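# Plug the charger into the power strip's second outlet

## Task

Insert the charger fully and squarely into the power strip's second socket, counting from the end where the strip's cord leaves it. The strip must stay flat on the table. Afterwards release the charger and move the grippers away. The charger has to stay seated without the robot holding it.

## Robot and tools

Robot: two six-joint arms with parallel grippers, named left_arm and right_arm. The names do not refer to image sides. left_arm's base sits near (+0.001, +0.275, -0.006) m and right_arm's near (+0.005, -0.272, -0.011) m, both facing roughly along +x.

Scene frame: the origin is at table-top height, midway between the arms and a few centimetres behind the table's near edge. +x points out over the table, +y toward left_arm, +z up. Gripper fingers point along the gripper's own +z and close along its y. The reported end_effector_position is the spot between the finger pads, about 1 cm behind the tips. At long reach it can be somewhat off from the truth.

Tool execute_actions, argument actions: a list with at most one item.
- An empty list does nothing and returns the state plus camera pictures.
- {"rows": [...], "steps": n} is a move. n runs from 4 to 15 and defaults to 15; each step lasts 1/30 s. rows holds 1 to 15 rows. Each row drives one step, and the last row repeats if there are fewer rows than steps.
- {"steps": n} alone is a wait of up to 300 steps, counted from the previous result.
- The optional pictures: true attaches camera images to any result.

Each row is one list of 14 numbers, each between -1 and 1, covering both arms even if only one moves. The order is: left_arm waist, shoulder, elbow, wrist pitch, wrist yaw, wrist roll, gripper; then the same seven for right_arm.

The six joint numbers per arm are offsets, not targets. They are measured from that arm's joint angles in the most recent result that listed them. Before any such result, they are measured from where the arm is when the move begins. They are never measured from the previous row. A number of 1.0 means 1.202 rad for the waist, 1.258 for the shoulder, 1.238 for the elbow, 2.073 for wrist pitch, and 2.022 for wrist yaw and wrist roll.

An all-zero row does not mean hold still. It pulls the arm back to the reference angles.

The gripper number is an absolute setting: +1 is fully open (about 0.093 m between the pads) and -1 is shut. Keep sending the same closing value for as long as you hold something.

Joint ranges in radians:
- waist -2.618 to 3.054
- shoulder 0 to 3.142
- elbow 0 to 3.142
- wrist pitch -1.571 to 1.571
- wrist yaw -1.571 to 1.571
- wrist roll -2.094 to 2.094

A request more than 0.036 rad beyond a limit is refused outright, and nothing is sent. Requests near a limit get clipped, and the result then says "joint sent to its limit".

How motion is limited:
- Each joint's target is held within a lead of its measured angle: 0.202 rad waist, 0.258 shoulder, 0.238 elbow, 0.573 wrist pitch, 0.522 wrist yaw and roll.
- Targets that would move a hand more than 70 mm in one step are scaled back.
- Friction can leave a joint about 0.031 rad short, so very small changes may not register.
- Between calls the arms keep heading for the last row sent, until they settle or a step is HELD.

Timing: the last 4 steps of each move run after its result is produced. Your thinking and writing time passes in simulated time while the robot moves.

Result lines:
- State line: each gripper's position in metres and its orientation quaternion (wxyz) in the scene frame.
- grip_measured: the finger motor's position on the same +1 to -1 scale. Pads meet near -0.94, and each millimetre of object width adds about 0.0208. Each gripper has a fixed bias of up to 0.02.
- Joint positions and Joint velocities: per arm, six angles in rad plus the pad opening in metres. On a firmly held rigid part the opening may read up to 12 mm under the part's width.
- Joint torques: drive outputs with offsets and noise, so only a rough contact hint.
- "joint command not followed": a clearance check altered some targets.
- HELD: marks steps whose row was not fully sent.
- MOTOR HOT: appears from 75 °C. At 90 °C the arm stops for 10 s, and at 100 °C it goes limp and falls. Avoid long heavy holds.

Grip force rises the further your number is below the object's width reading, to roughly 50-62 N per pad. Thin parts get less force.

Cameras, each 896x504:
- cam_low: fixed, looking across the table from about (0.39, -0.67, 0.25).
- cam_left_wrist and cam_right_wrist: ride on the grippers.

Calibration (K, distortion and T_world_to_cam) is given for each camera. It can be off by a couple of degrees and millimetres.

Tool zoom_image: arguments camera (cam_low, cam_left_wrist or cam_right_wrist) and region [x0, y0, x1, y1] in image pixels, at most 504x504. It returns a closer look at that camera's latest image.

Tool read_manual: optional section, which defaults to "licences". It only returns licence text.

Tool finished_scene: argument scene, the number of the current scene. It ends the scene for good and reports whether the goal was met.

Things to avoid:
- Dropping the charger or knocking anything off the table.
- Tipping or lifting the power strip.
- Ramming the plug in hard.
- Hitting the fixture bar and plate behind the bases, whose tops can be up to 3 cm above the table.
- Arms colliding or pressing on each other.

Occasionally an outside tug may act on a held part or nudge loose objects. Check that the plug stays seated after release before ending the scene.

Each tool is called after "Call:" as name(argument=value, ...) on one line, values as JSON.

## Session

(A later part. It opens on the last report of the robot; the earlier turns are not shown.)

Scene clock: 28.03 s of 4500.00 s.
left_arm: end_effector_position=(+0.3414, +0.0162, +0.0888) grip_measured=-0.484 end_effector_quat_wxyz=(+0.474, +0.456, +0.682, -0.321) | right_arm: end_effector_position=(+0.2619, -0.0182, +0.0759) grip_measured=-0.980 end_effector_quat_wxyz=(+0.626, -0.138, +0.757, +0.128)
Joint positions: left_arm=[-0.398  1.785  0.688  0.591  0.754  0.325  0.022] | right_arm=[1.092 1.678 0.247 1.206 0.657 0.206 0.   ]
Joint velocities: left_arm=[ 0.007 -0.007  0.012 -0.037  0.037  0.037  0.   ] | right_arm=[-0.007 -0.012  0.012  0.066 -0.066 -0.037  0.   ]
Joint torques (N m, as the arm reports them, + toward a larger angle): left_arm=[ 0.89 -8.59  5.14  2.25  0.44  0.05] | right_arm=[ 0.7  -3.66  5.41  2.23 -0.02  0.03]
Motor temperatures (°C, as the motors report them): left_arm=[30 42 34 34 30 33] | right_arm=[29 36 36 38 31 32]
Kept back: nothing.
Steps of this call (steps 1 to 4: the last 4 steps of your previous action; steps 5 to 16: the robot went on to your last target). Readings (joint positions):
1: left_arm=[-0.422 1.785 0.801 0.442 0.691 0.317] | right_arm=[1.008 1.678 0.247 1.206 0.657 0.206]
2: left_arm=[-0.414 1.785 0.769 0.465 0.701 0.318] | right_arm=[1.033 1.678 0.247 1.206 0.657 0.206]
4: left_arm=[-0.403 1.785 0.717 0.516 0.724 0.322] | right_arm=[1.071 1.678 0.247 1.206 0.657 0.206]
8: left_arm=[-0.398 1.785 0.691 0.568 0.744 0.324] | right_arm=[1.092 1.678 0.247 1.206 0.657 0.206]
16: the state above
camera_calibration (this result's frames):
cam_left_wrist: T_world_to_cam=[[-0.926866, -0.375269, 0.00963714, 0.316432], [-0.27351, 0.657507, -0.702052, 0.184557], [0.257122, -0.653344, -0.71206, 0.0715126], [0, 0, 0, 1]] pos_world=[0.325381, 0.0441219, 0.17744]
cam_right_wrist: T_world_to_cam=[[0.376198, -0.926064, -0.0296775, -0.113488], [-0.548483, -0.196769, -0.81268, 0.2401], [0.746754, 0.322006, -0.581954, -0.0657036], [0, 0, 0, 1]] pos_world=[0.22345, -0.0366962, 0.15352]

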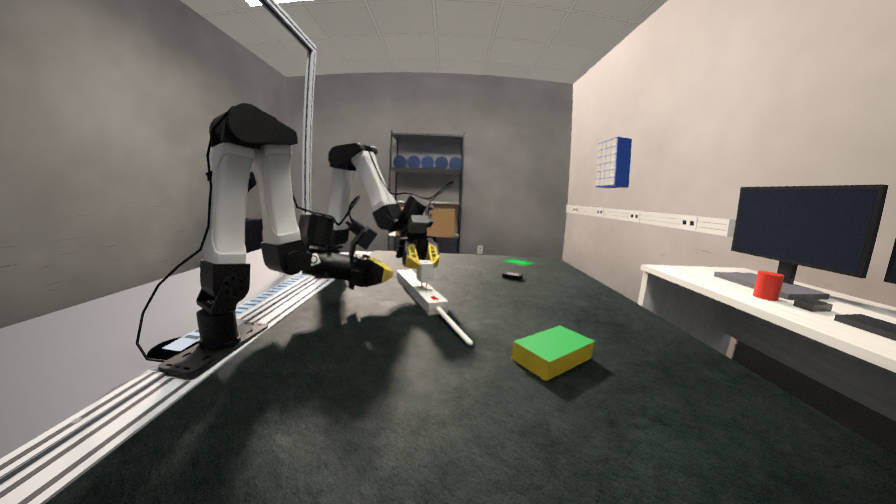

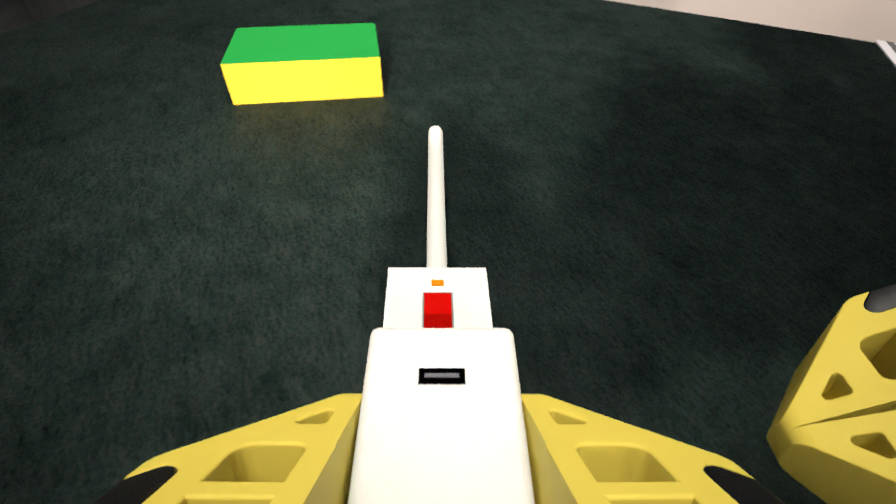

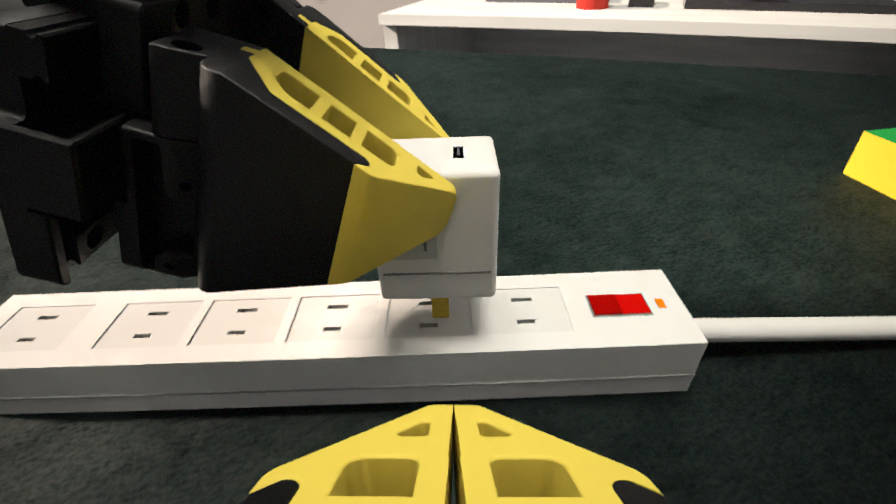

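Call:
zoom_image(camera="cam_right_wrist", region=[370, 250, 510, 350])

Call:
zoom_image(camera="cam_right_wrist", region=[290, 120, 590, 370])

Call:
zoom_image(camera="cam_left_wrist", region=[350, 110, 540, 410])

Region (370, 250, 510, 350) of cam_right_wrist's 896x504 image, scaled by 3.600, with more detail than that image has; it fills the top 360 rows of this view, and the rest is white.

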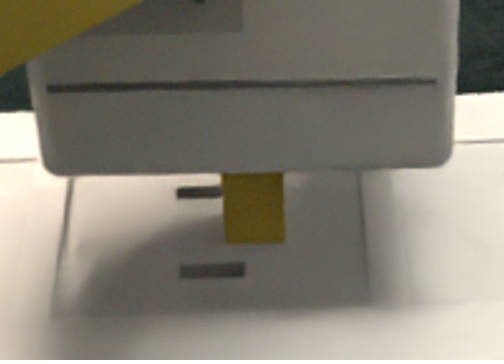

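Region (290, 120, 590, 370) of cam_right_wrist's 896x504 image, scaled by 1.680, with more detail than that image has.

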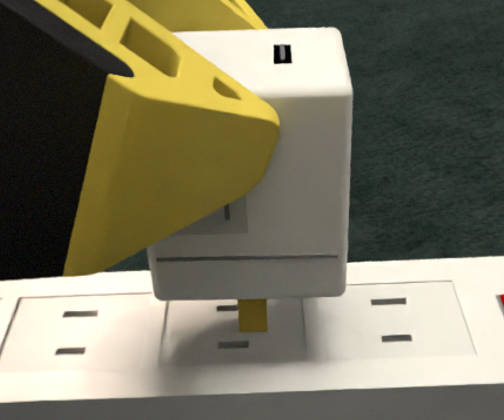

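Region (350, 110, 540, 410) of cam_left_wrist's 896x504 image, scaled by 1.680, with more detail than that image has; it fills the left 319 columns of this view, and the rest is white.

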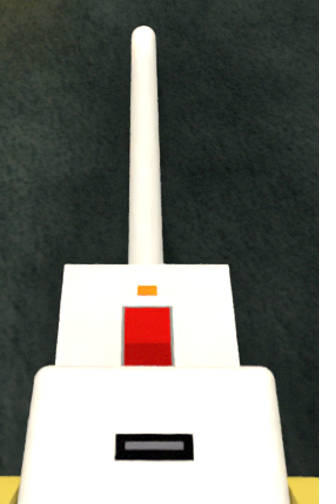

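Call:
execute_actions(actions=[{"rows": [[0.02,-0.005,-0.02,0.018,0.007,0.004,-0.64, 0,0,0,0,0,0,-1],[0.03,-0.005,-0.029,0.022,0.007,0.004,-0.64, 0,0,0,0,0,0,-1],[0.03,-0.005,-0.029,0.0246,0.007,0.004,-0.64, 0,0,0,0,0,0,-1],[0.0165,-0.005,-0.029,0.0246,0.007,0.004,-0.64, 0,0,0,0,0,0,-1]], "steps": 15}])

Call:
execute_actions(actions=[{"steps": 6}], pictures=true)

Scene clock: 30.23 s of 4500.00 s.
left_arm: end_effector_position=(+0.3418, +0.0228, +0.0862) grip_measured=-0.484 end_effector_quat_wxyz=(+0.476, +0.451, +0.684, -0.319) | right_arm: end_effector_position=(+0.2619, -0.0182, +0.0759) grip_measured=-0.980 end_effector_quat_wxyz=(+0.626, -0.138, +0.757, +0.128)
Joint positions: left_arm=[-0.381  1.785  0.67   0.611  0.758  0.325  0.022] | right_arm=[1.092 1.678 0.247 1.206 0.657 0.206 0.   ]
Joint velocities: left_arm=[-0.012  0.007  0.002  0.051 -0.051  0.007 -0.   ] | right_arm=[ 0.017  0.007  0.007  0.051 -0.066 -0.022  0.   ]
Joint torques (N m, as the arm reports them, + toward a larger angle): left_arm=[ 0.48 -8.61  5.07  2.27  0.38  0.04] | right_arm=[ 0.12 -5.03  4.36  2.42 -0.06 -0.03]
Motor temperatures (°C, as the motors report them): left_arm=[30 42 34 34 30 33] | right_arm=[29 36 36 39 31 32]
Steps of this call (steps 1 to 15: the robot went on to your last target; steps 16 to 55: nothing new was sent; steps 56 to 66: the first 11 steps of this action). Readings (joint positions):
56: left_arm=[-0.397 1.785 0.688 0.596 0.756 0.325] | right_arm=[1.092 1.678 0.247 1.206 0.657 0.206]
57: left_arm=[-0.393 1.785 0.686 0.599 0.757 0.325] | right_arm=[1.092 1.678 0.247 1.206 0.657 0.206]
59: left_arm=[-0.383 1.785 0.677 0.607 0.758 0.325] | right_arm=[1.092 1.678 0.247 1.206 0.657 0.206]
63: left_arm=[-0.381 1.785 0.670 0.608 0.758 0.325] | right_arm=[1.092 1.678 0.247 1.206 0.657 0.206]
66: the state above

Scene clock: 30.43 s of 4500.00 s.
left_arm: end_effector_position=(+0.3420, +0.0227, +0.0866) grip_measured=-0.484 end_effector_quat_wxyz=(+0.477, +0.451, +0.684, -0.319) | right_arm: end_effector_position=(+0.2619, -0.0182, +0.0759) grip_measured=-0.980 end_effector_quat_wxyz=(+0.626, -0.138, +0.757, +0.128)
Joint positions: left_arm=[-0.381  1.785  0.67   0.613  0.758  0.325  0.022] | right_arm=[1.092 1.678 0.247 1.206 0.657 0.206 0.   ]
Joint velocities: left_arm=[ 0.012 -0.007  0.007  0.051 -0.007  0.007  0.001] | right_arm=[ 0.007 -0.002  0.017 -0.081 -0.037 -0.007  0.   ]
Joint torques (N m, as the arm reports them, + toward a larger angle): left_arm=[ 0.49 -8.54  5.07  2.3   0.35  0.05] | right_arm=[ 0.16 -5.03  4.35  2.41 -0.08 -0.03]
Motor temperatures (°C, as the motors report them): left_arm=[30 42 34 34 30 33] | right_arm=[29 36 36 39 31 32]
Kept back: nothing.
Steps of this call (steps 1 to 4: the last 4 steps of your previous action; steps 5 to 6: the robot went on to your last target). Readings (joint positions):
1: left_arm=[-0.381 1.785 0.670 0.611 0.758 0.325] | right_arm=[1.092 1.678 0.247 1.206 0.657 0.206]
2: left_arm=[-0.381 1.785 0.670 0.612 0.758 0.325] | right_arm=[1.092 1.678 0.247 1.206 0.657 0.206]
4: left_arm=[-0.381 1.785 0.670 0.612 0.758 0.325] | right_arm=[1.092 1.678 0.247 1.206 0.657 0.206]
6: the state above
camera_calibration (this result's frames):
cam_left_wrist: T_world_to_cam=[[-0.922079, -0.386906, 0.00864675, 0.318177], [-0.280002, 0.651548, -0.705041, 0.181546], [0.267151, -0.652525, -0.709113, 0.0703141], [0, 0, 0, 1]] pos_world=[0.325433, 0.0507002, 0.175107]
cam_right_wrist: T_world_to_cam=[[0.376198, -0.926064, -0.0296775, -0.113488], [-0.548483, -0.196769, -0.81268, 0.2401], [0.746754, 0.322006, -0.581954, -0.0657036], [0, 0, 0, 1]] pos_world=[0.22345, -0.0366962, 0.15352]

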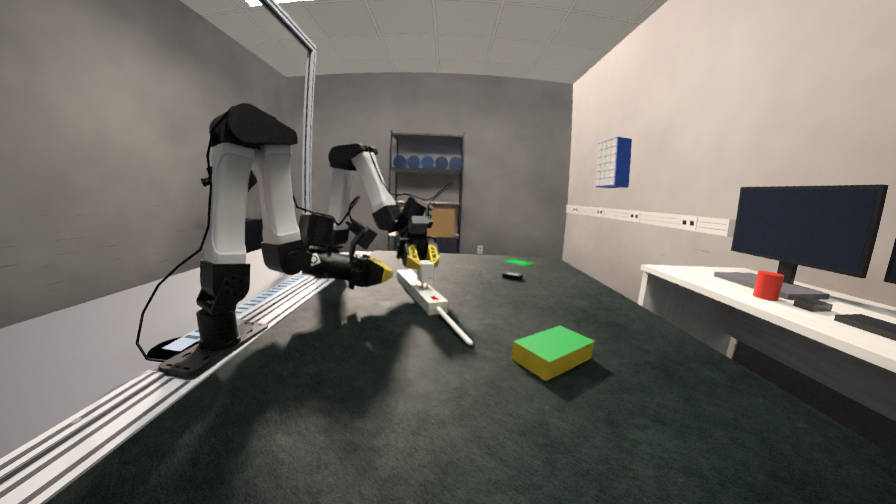

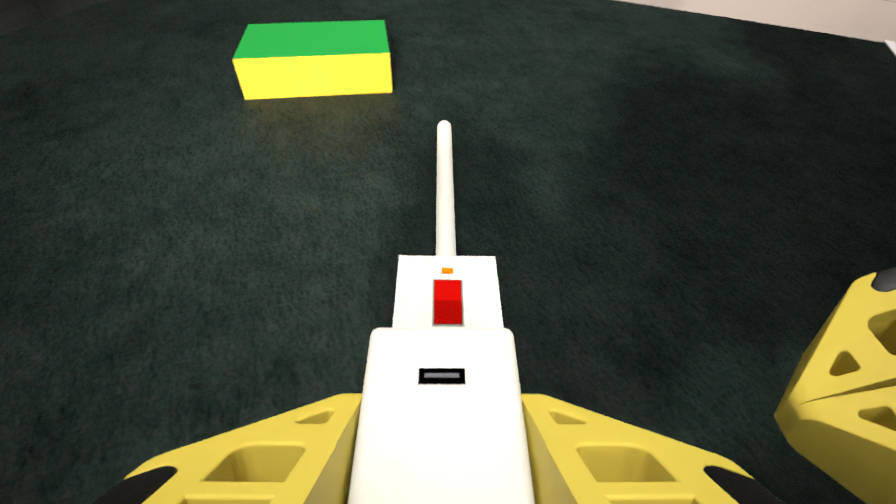

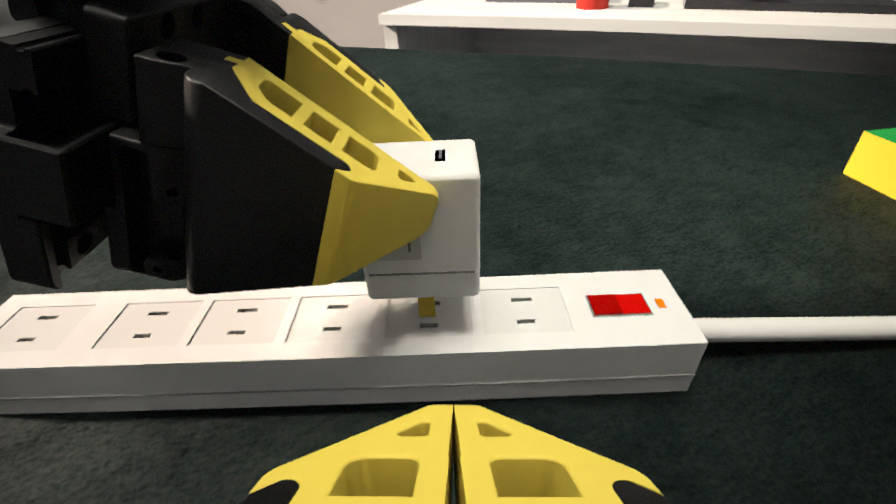

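Call:
zoom_image(camera="cam_right_wrist", region=[370, 250, 510, 350])

Call:
zoom_image(camera="cam_left_wrist", region=[350, 110, 540, 410])

Call:
zoom_image(camera="cam_low", region=[400, 255, 460, 305])

Region (370, 250, 510, 350) of cam_right_wrist's 896x504 image, scaled by 3.600, with more detail than that image has; it fills the top 360 rows of this view, and the rest is white.

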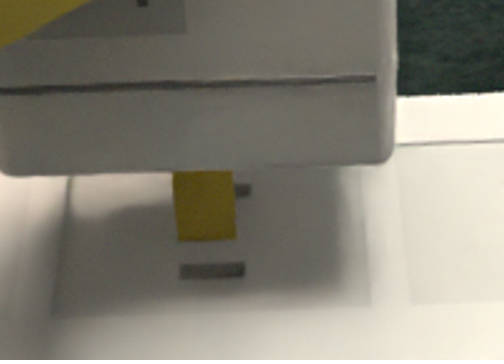

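Region (350, 110, 540, 410) of cam_left_wrist's 896x504 image, scaled by 1.680, with more detail than that image has; it fills the left 319 columns of this view, and the rest is white.

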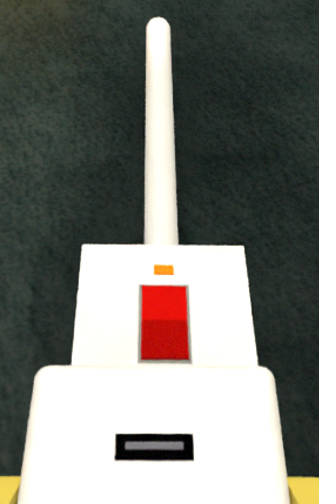

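Region (400, 255, 460, 305) of cam_low's 896x504 image, scaled by 8.400, with more detail than that image has.

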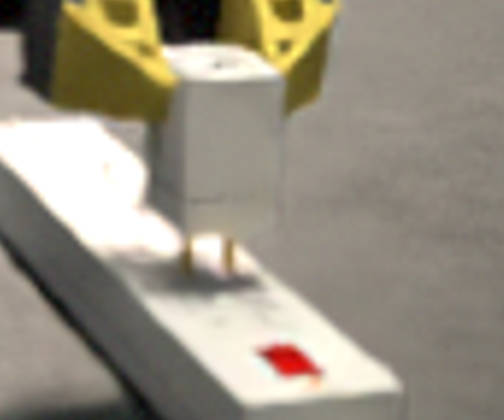

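Call:
execute_actions(actions=[{"rows": [[0.002,0,-0.0145,0.014,0.014,0.004,-0.64, 0,0,0,0,0,0,-1],[0.002,0,-0.0145,0.014,0.014,0.004,-0.64, 0,0,0,0,0,0,-1],[0.002,0,-0.0145,0.014,0.012,0.004,-0.64, 0,0,0,0,0,0,-1],[0.002,0.005,-0.0145,0.014,0.012,0.004,-0.64, 0,0,0,0,0,0,-1],[0.002,0.015,-0.0145,0.016,0.012,0.004,-0.64, 0,0,0,0,0,0,-1],[0.002,0.026,-0.0145,0.0183,0.012,0.004,-0.64, 0,0,0,0,0,0,-1],[0.002,0.026,-0.0145,0.0183,0.012,0.004,-0.64, 0,0,0,0,0,0,-1],[0.002,0.022,-0.0145,0.0183,0.012,0.004,-0.64, 0,0,0,0,0,0,-1],[0.002,0.02,-0.0145,0.0183,0.012,0.004,-0.64, 0,0,0,0,0,0,-1]], "steps": 15}])

Call:
execute_actions(actions=[{"steps": 6}], pictures=true)

Call:
zoom_image(camera="cam_right_wrist", region=[370, 250, 510, 350])

Call:
zoom_image(camera="cam_left_wrist", region=[350, 110, 540, 410])

Scene clock: 32.93 s of 4500.00 s.
left_arm: end_effector_position=(+0.3411, +0.0215, +0.0847) grip_measured=-0.484 end_effector_quat_wxyz=(+0.476, +0.453, +0.681, -0.323) | right_arm: end_effector_position=(+0.2619, -0.0182, +0.0759) grip_measured=-0.980 end_effector_quat_wxyz=(+0.626, -0.138, +0.757, +0.128)
Joint positions: left_arm=[-0.381  1.797  0.67   0.625  0.77   0.325  0.022] | right_arm=[1.092 1.678 0.247 1.206 0.657 0.206 0.   ]
Joint velocities: left_arm=[-0.002 -0.002  0.002 -0.081 -0.007 -0.007 -0.001] | right_arm=[ 0.002  0.012 -0.007  0.022  0.007 -0.037  0.   ]
Joint torques (N m, as the arm reports them, + toward a larger angle): left_arm=[ 0.35 -6.93  4.95  2.23  0.39  0.05] | right_arm=[ 0.13 -5.06  4.4   2.42 -0.07 -0.02]
Motor temperatures (°C, as the motors report them): left_arm=[30 42 34 35 30 33] | right_arm=[29 37 36 39 31 32]
Steps of this call (steps 1 to 15: the robot went on to your last target; steps 16 to 64: nothing new was sent; steps 65 to 75: the first 11 steps of this action). Readings (joint positions):
65: left_arm=[-0.381 1.785 0.670 0.614 0.760 0.325] | right_arm=[1.092 1.678 0.247 1.206 0.657 0.206]
66: left_arm=[-0.381 1.785 0.670 0.614 0.762 0.325] | right_arm=[1.092 1.678 0.247 1.206 0.657 0.206]
68: left_arm=[-0.381 1.785 0.670 0.614 0.766 0.325] | right_arm=[1.092 1.678 0.247 1.206 0.657 0.206]
72: left_arm=[-0.381 1.794 0.670 0.622 0.768 0.325] | right_arm=[1.092 1.678 0.247 1.206 0.657 0.206]
75: the state above

Scene clock: 33.13 s of 4500.00 s.
left_arm: end_effector_position=(+0.3411, +0.0215, +0.0847) grip_measured=-0.484 end_effector_quat_wxyz=(+0.476, +0.453, +0.681, -0.323) | right_arm: end_effector_position=(+0.2619, -0.0182, +0.0759) grip_measured=-0.980 end_effector_quat_wxyz=(+0.626, -0.138, +0.757, +0.128)
Joint positions: left_arm=[-0.381  1.797  0.67   0.625  0.77   0.325  0.022] | right_arm=[1.092 1.678 0.247 1.206 0.657 0.206 0.   ]
Joint velocities: left_arm=[-0.002  0.022 -0.002 -0.037  0.081 -0.022 -0.001] | right_arm=[ 0.002 -0.007 -0.017 -0.051 -0.037  0.022  0.   ]
Joint torques (N m, as the arm reports them, + toward a larger angle): left_arm=[ 0.37 -7.    4.88  2.24  0.38  0.05] | right_arm=[ 0.12 -5.06  4.38  2.42 -0.07 -0.03]
Motor temperatures (°C, as the motors report them): left_arm=[30 42 34 35 30 33] | right_arm=[29 37 36 39 31 32]
Kept back: nothing.
Steps of this call (steps 1 to 4: the last 4 steps of your previous action; steps 5 to 6: the robot went on to your last target). Readings (joint positions):
1: left_arm=[-0.381 1.797 0.670 0.625 0.770 0.325] | right_arm=[1.092 1.678 0.247 1.206 0.657 0.206]
2: left_arm=[-0.381 1.797 0.670 0.625 0.770 0.325] | right_arm=[1.092 1.678 0.247 1.206 0.657 0.206]
4: left_arm=[-0.381 1.797 0.670 0.625 0.770 0.325] | right_arm=[1.092 1.678 0.247 1.206 0.657 0.206]
6: the state above
camera_calibration (this result's frames):
cam_left_wrist: T_world_to_cam=[[-0.926081, -0.37713, 0.0121551, 0.317809], [-0.274329, 0.650826, -0.707933, 0.179084], [0.259072, -0.658937, -0.706175, 0.0710738], [0, 0, 0, 1]] pos_world=[0.325031, 0.0501355, 0.173107]
cam_right_wrist: T_world_to_cam=[[0.376198, -0.926064, -0.0296775, -0.113488], [-0.548483, -0.196769, -0.81268, 0.2401], [0.746754, 0.322006, -0.581954, -0.0657036], [0, 0, 0, 1]] pos_world=[0.22345, -0.0366962, 0.15352]

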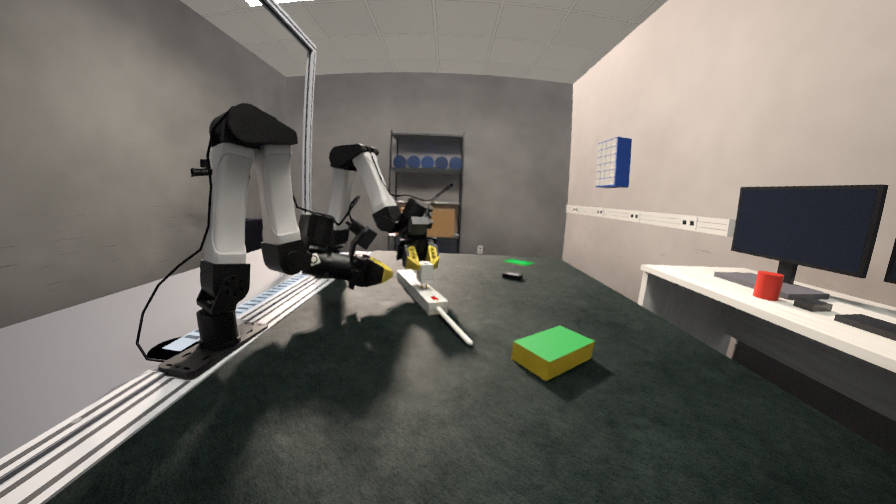

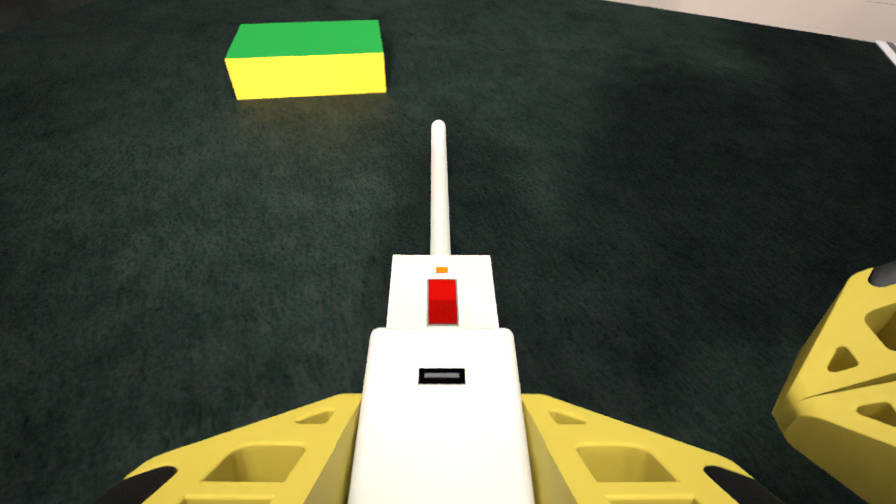

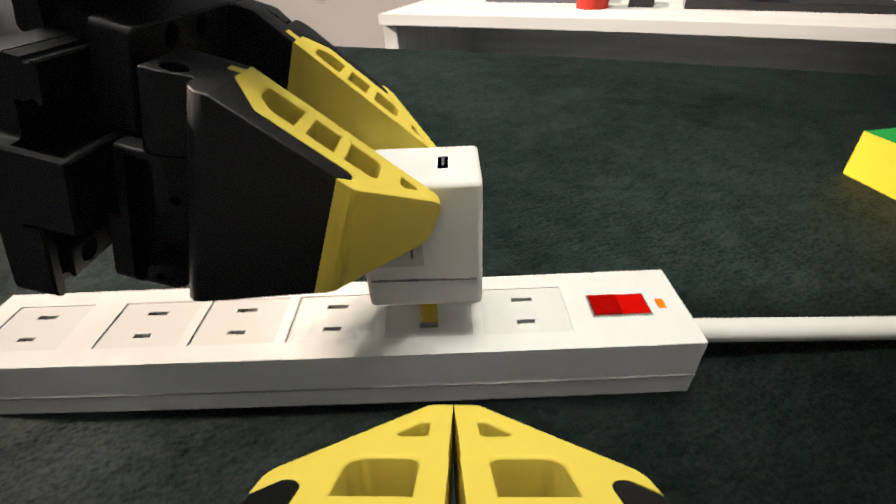

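Region (370, 250, 510, 350) of cam_right_wrist's 896x504 image, scaled by 3.600, with more detail than that image has; it fills the top 360 rows of this view, and the rest is white.

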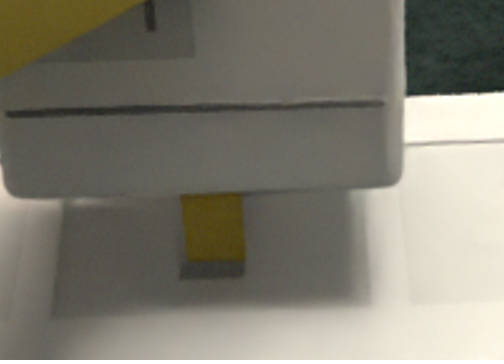

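Region (350, 110, 540, 410) of cam_left_wrist's 896x504 image, scaled by 1.680, with more detail than that image has; it fills the left 319 columns of this view, and the rest is white.

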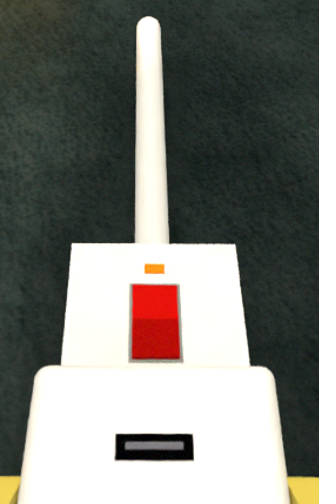

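Call:
execute_actions(actions=[{"rows": [[0.002,0.008,-0.0145,0.011,0.011,0.004,-0.64, 0,0,0,0,0,0,-1],[0.002,0.008,-0.0145,0.011,0.011,0.004,-0.64, 0,0,0,0,0,0,-1],[0.002,0.012,-0.0145,0.011,0.0085,0.004,-0.64, 0,0,0,0,0,0,-1],[0.002,0.018,-0.0145,0.011,0.0085,0.004,-0.64, 0,0,0,0,0,0,-1],[0.002,0.024,-0.0145,0.011,0.0085,0.004,-0.64, 0,0,0,0,0,0,-1],[0.002,0.026,-0.0145,0.011,0.0085,0.004,-0.64, 0,0,0,0,0,0,-1],[0.002,0.024,-0.0145,0.011,0.0085,0.004,-0.64, 0,0,0,0,0,0,-1],[0.002,0.024,-0.0145,0.013,0.0085,0.004,-0.64, 0,0,0,0,0,0,-1],[0.002,0.024,-0.0145,0.015,0.0085,0.004,-0.64, 0,0,0,0,0,0,-1]], "steps": 15}])

Call:
execute_actions(actions=[{"steps": 5}], pictures=true)

Call:
zoom_image(camera="cam_right_wrist", region=[370, 250, 510, 350])

Scene clock: 34.47 s of 4500.00 s.
left_arm: end_effector_position=(+0.3408, +0.0205, +0.0842) grip_measured=-0.484 end_effector_quat_wxyz=(+0.477, +0.455, +0.677, -0.326) | right_arm: end_effector_position=(+0.2619, -0.0182, +0.0759) grip_measured=-0.980 end_effector_quat_wxyz=(+0.626, -0.138, +0.757, +0.128)
Joint positions: left_arm=[-0.381  1.805  0.67   0.638  0.779  0.325  0.022] | right_arm=[1.092 1.678 0.247 1.206 0.657 0.206 0.   ]
Joint velocities: left_arm=[-0.002  0.007  0.022  0.051  0.022  0.037 -0.   ] | right_arm=[-0.022  0.007 -0.002 -0.051 -0.066 -0.037  0.   ]
Joint torques (N m, as the arm reports them, + toward a larger angle): left_arm=[ 0.3  -6.45  5.18  2.15  0.37  0.04] | right_arm=[ 0.12 -5.06  4.36  2.42 -0.07 -0.03]
Motor temperatures (°C, as the motors report them): left_arm=[30 41 34 35 30 33] | right_arm=[29 37 36 39 31 32]
Steps of this call (steps 1 to 15: the robot went on to your last target; steps 16 to 29: nothing new was sent; steps 30 to 40: the first 11 steps of this action). Readings (joint positions):
30: left_arm=[-0.381 1.797 0.670 0.625 0.771 0.325] | right_arm=[1.092 1.678 0.247 1.206 0.657 0.206]
31: left_arm=[-0.381 1.797 0.670 0.625 0.773 0.325] | right_arm=[1.092 1.678 0.247 1.206 0.657 0.206]
33: left_arm=[-0.381 1.797 0.670 0.625 0.774 0.325] | right_arm=[1.092 1.678 0.247 1.206 0.657 0.206]
37: left_arm=[-0.381 1.804 0.670 0.635 0.778 0.325] | right_arm=[1.092 1.678 0.247 1.206 0.657 0.206]
40: the state above

Scene clock: 34.63 s of 4500.00 s.
left_arm: end_effector_position=(+0.3408, +0.0205, +0.0841) grip_measured=-0.484 end_effector_quat_wxyz=(+0.477, +0.455, +0.677, -0.327) | right_arm: end_effector_position=(+0.2619, -0.0182, +0.0759) grip_measured=-0.980 end_effector_quat_wxyz=(+0.626, -0.138, +0.757, +0.128)
Joint positions: left_arm=[-0.381  1.806  0.67   0.639  0.779  0.325  0.022] | right_arm=[1.092 1.678 0.247 1.206 0.657 0.206 0.   ]
Joint velocities: left_arm=[-0.007 -0.012 -0.002  0.007 -0.037  0.022 -0.   ] | right_arm=[-0.002  0.007 -0.037 -0.037  0.007 -0.022  0.   ]
Joint torques (N m, as the arm reports them, + toward a larger angle): left_arm=[ 0.34 -6.4   4.9   2.15  0.34  0.02] | right_arm=[ 0.14 -5.03  4.36  2.41 -0.07 -0.02]
Motor temperatures (°C, as the motors report them): left_arm=[30 41 34 35 30 33] | right_arm=[29 37 36 39 31 32]
Kept back: nothing.
Steps of this call (steps 1 to 4: the last 4 steps of your previous action; step 5: the robot went on to your last target). Readings (joint positions):
1: left_arm=[-0.381 1.805 0.670 0.639 0.779 0.325] | right_arm=[1.092 1.678 0.247 1.206 0.657 0.206]
2: left_arm=[-0.381 1.805 0.670 0.639 0.779 0.325] | right_arm=[1.092 1.678 0.247 1.206 0.657 0.206]
4: left_arm=[-0.381 1.806 0.670 0.639 0.779 0.325] | right_arm=[1.092 1.678 0.247 1.206 0.657 0.206]
5: the state above
camera_calibration (this result's frames):
cam_left_wrist: T_world_to_cam=[[-0.929185, -0.36944, 0.0113846, 0.318106], [-0.266797, 0.649073, -0.712407, 0.177071], [0.255802, -0.664995, -0.701674, 0.0708548], [0, 0, 0, 1]] pos_world=[0.324697, 0.0497072, 0.172242]
cam_right_wrist: T_world_to_cam=[[0.376198, -0.926064, -0.0296775, -0.113488], [-0.548483, -0.196769, -0.81268, 0.2401], [0.746754, 0.322006, -0.581954, -0.0657036], [0, 0, 0, 1]] pos_world=[0.22345, -0.0366962, 0.15352]

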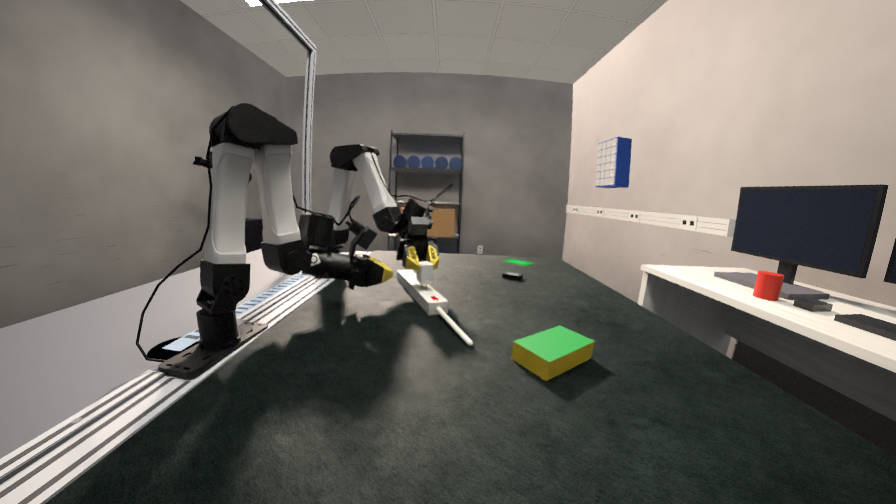

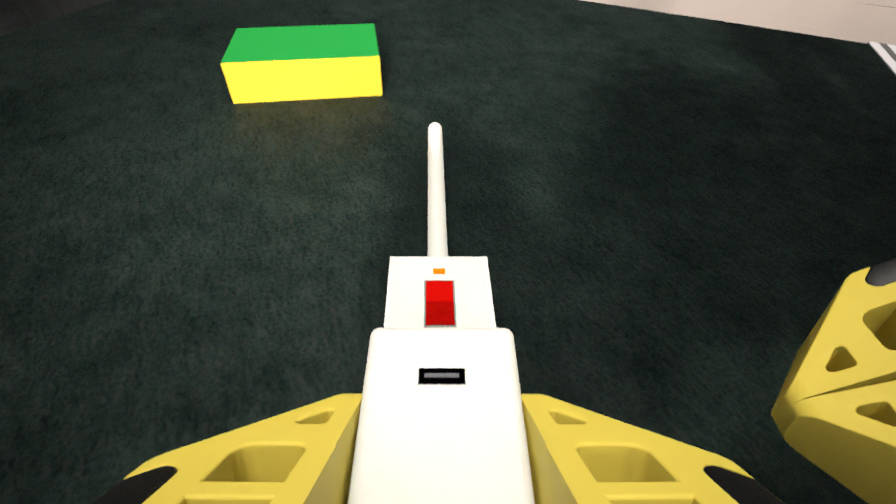

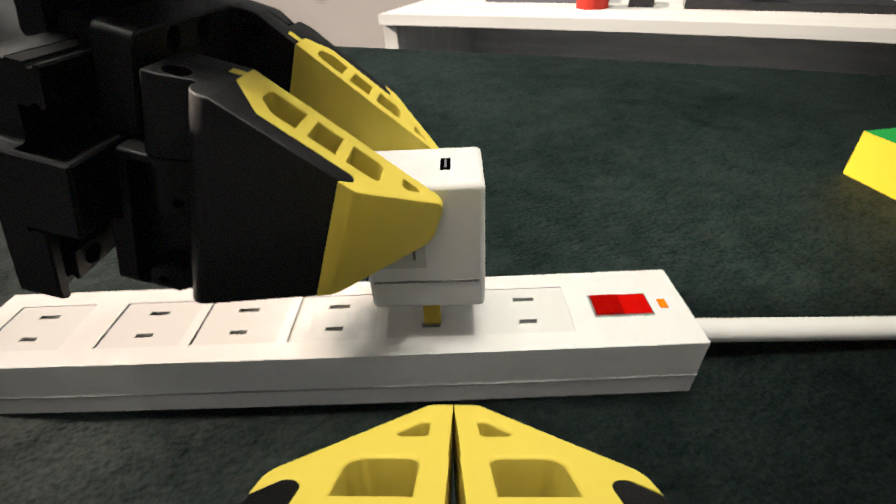

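Region (370, 250, 510, 350) of cam_right_wrist's 896x504 image, scaled by 3.600, with more detail than that image has; it fills the top 360 rows of this view, and the rest is white.

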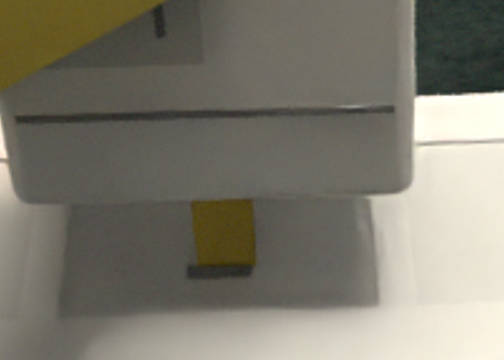

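Call:
execute_actions(actions=[{"rows": [[0.002,-0.02,-0.0145,0.005,0.004,0.004,-0.64, 0,0,0,0,0,0,-1],[0.002,-0.027,-0.0145,0,0.004,0.004,-0.64, 0,0,0,0,0,0,-1],[0.002,-0.027,-0.0145,-0.008,0.004,0.004,-0.64, 0,0,0,0,0,0,-1],[0.002,-0.015,-0.0145,-0.009,0.004,0.004,-0.64, 0,0,0,0,0,0,-1],[0.002,-0.015,-0.0145,-0.0055,0.004,0.004,-0.64, 0,0,0,0,0,0,-1]], "steps": 14}], pictures=true)

Call:
zoom_image(camera="cam_right_wrist", region=[370, 250, 510, 350])

Scene clock: 35.80 s of 4500.00 s.
left_arm: end_effector_position=(+0.3397, +0.0209, +0.0841) grip_measured=-0.484 end_effector_quat_wxyz=(+0.474, +0.454, +0.680, -0.327) | right_arm: end_effector_position=(+0.2619, -0.0182, +0.0759) grip_measured=-0.980 end_effector_quat_wxyz=(+0.626, -0.138, +0.757, +0.128)
Joint positions: left_arm=[-0.381  1.799  0.67   0.624  0.779  0.325  0.022] | right_arm=[1.092 1.678 0.247 1.206 0.657 0.206 0.   ]
Joint velocities: left_arm=[ 0.002 -0.012  0.007 -0.022 -0.022 -0.022 -0.001] | right_arm=[-0.017  0.007 -0.012  0.037 -0.037 -0.051  0.   ]
Joint torques (N m, as the arm reports them, + toward a larger angle): left_arm=[ 0.2  -9.12  4.78  2.02  0.37  0.03] | right_arm=[ 0.13 -5.06  4.37  2.42 -0.07 -0.04]
Motor temperatures (°C, as the motors report them): left_arm=[30 41 34 35 30 33] | right_arm=[29 37 36 39 31 32]
Steps of this call (steps 1 to 15: the robot went on to your last target; steps 16 to 25: nothing new was sent; steps 26 to 35: the first 10 steps of this action). Readings (joint positions):
26: left_arm=[-0.381 1.805 0.670 0.639 0.779 0.325] | right_arm=[1.092 1.678 0.247 1.206 0.657 0.206]
27: left_arm=[-0.381 1.803 0.670 0.637 0.779 0.325] | right_arm=[1.092 1.678 0.247 1.206 0.657 0.206]
29: left_arm=[-0.381 1.799 0.670 0.631 0.779 0.325] | right_arm=[1.092 1.678 0.247 1.206 0.657 0.206]
33: left_arm=[-0.381 1.799 0.670 0.625 0.779 0.325] | right_arm=[1.092 1.678 0.247 1.206 0.657 0.206]
35: the state above
camera_calibration (this result's frames):
cam_left_wrist: T_world_to_cam=[[-0.92903, -0.369586, 0.0176007, 0.316645], [-0.272453, 0.651131, -0.708376, 0.17807], [0.250346, -0.662898, -0.705615, 0.0735933], [0, 0, 0, 1]] pos_world=[0.324264, 0.0498654, 0.172496]
cam_right_wrist: T_world_to_cam=[[0.376198, -0.926064, -0.0296775, -0.113488], [-0.548483, -0.196769, -0.81268, 0.2401], [0.746754, 0.322006, -0.581954, -0.0657036], [0, 0, 0, 1]] pos_world=[0.22345, -0.0366962, 0.15352]

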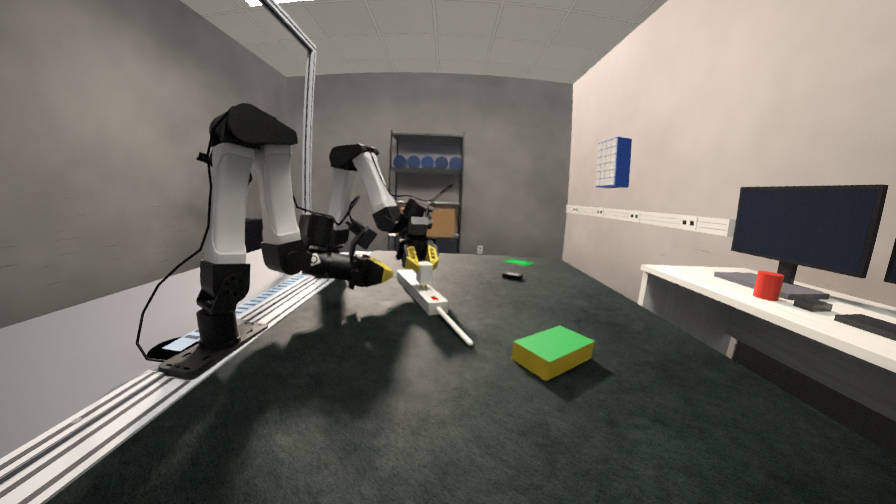

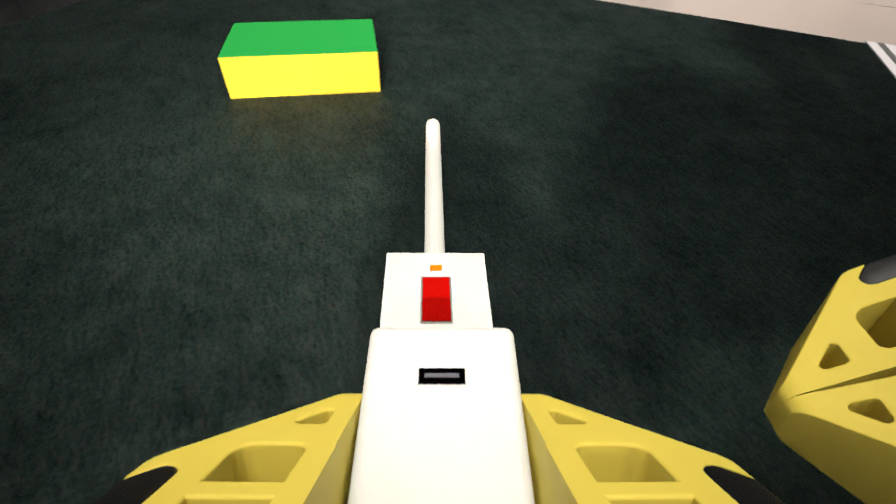

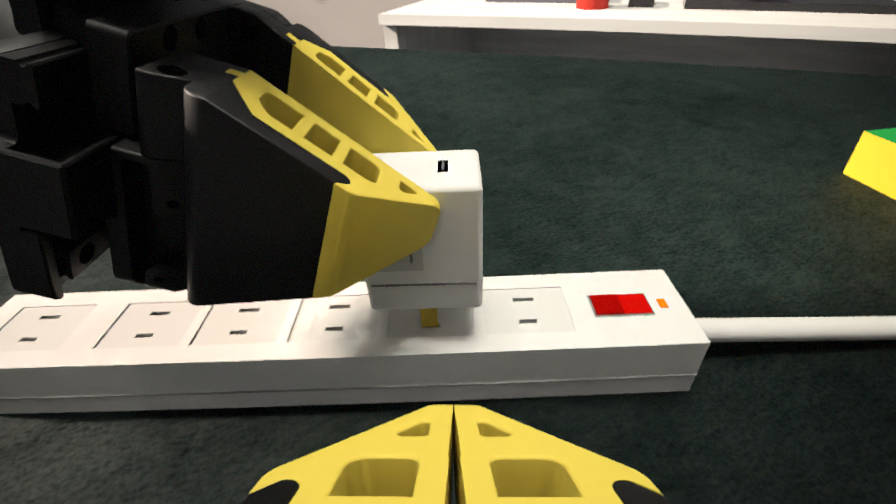

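Region (370, 250, 510, 350) of cam_right_wrist's 896x504 image, scaled by 3.600, with more detail than that image has; it fills the top 360 rows of this view, and the rest is white.

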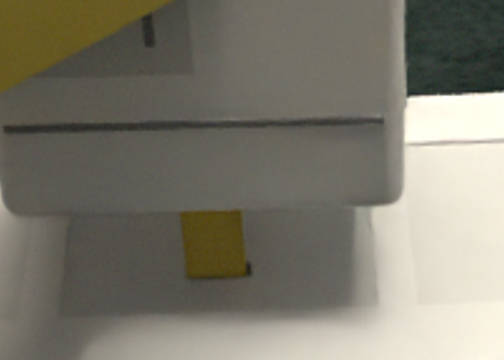

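Call:
execute_actions(actions=[])

Scene clock: 36.77 s of 4500.00 s.
left_arm: end_effector_position=(+0.3397, +0.0209, +0.0840) grip_measured=-0.484 end_effector_quat_wxyz=(+0.474, +0.454, +0.680, -0.327) | right_arm: end_effector_position=(+0.2619, -0.0182, +0.0759) grip_measured=-0.980 end_effector_quat_wxyz=(+0.626, -0.138, +0.757, +0.128)
Joint positions: left_arm=[-0.381  1.799  0.67   0.623  0.779  0.325  0.022] | right_arm=[1.092 1.678 0.247 1.206 0.657 0.206 0.   ]
Joint velocities: left_arm=[-0.017 -0.002 -0.007 -0.037 -0.007 -0.022  0.001] | right_arm=[ 0.007  0.012  0.002 -0.007  0.007  0.007  0.   ]
Joint torques (N m, as the arm reports them, + toward a larger angle): left_arm=[ 0.38 -9.15  4.88  2.01  0.35  0.05] | right_arm=[ 0.14 -5.05  4.36  2.42 -0.06 -0.03]
Motor temperatures (°C, as the motors report them): left_arm=[30 41 34 35 30 33] | right_arm=[29 37 36 39 31 32]
Kept back: nothing.
Steps of this call (steps 1 to 4: the last 4 steps of your previous action; steps 5 to 15: the robot went on to your last target; steps 16 to 29: nothing new was sent). Readings (joint positions):
1: left_arm=[-0.381 1.799 0.670 0.623 0.779 0.325] | right_arm=[1.092 1.678 0.247 1.206 0.657 0.206]
2: left_arm=[-0.381 1.799 0.670 0.623 0.779 0.325] | right_arm=[1.092 1.678 0.247 1.206 0.657 0.206]
4: left_arm=[-0.381 1.799 0.670 0.623 0.779 0.325] | right_arm=[1.092 1.678 0.247 1.206 0.657 0.206]
8: left_arm=[-0.381 1.799 0.670 0.623 0.779 0.325] | right_arm=[1.092 1.678 0.247 1.206 0.657 0.206]
29: the state above
All arms were judged still, so your last target was given up. Only a new action makes them travel on or press farther. Fingers that are still opening or closing keep moving.
camera_calibration (this result's frames):
cam_left_wrist: T_world_to_cam=[[-0.929022, -0.369593, 0.0178832, 0.316595], [-0.272709, 0.651225, -0.708192, 0.178076], [0.250097, -0.662803, -0.705793, 0.0736608], [0, 0, 0, 1]] pos_world=[0.324264, 0.0498662, 0.17244]
cam_right_wrist: T_world_to_cam=[[0.376198, -0.926064, -0.0296775, -0.113488], [-0.548483, -0.196769, -0.81268, 0.2401], [0.746754, 0.322006, -0.581954, -0.0657036], [0, 0, 0, 1]] pos_world=[0.22345, -0.0366962, 0.15352]

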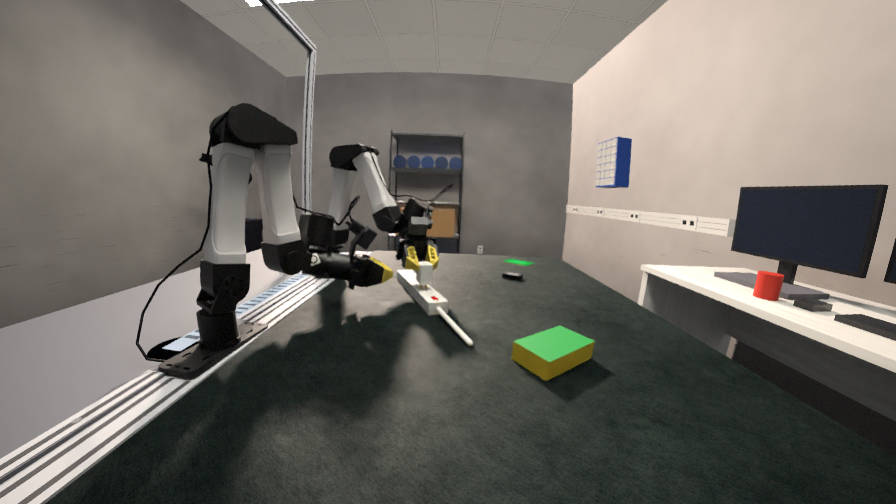

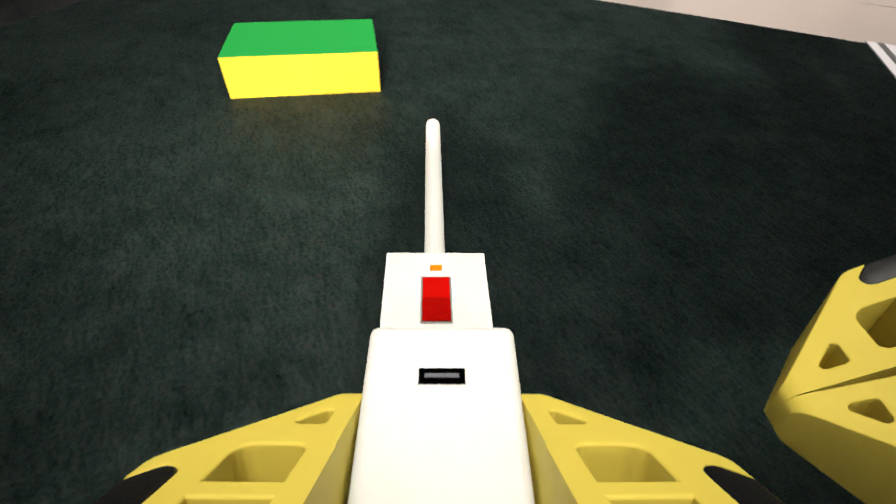

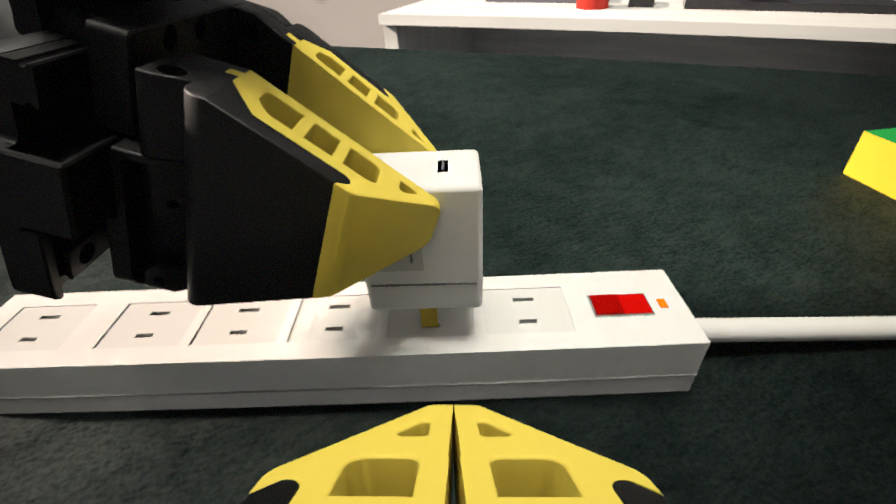

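Call:
zoom_image(camera="cam_right_wrist", region=[370, 270, 510, 350])

Region (370, 270, 510, 350) of cam_right_wrist's 896x504 image, scaled by 3.600, with more detail than that image has; it fills the top 288 rows of this view, and the rest is white.

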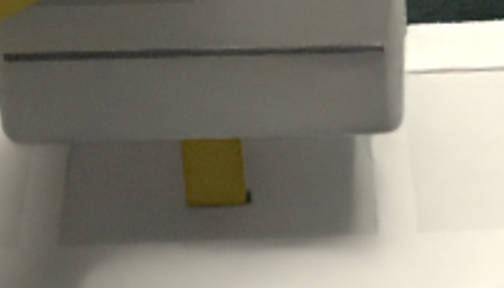

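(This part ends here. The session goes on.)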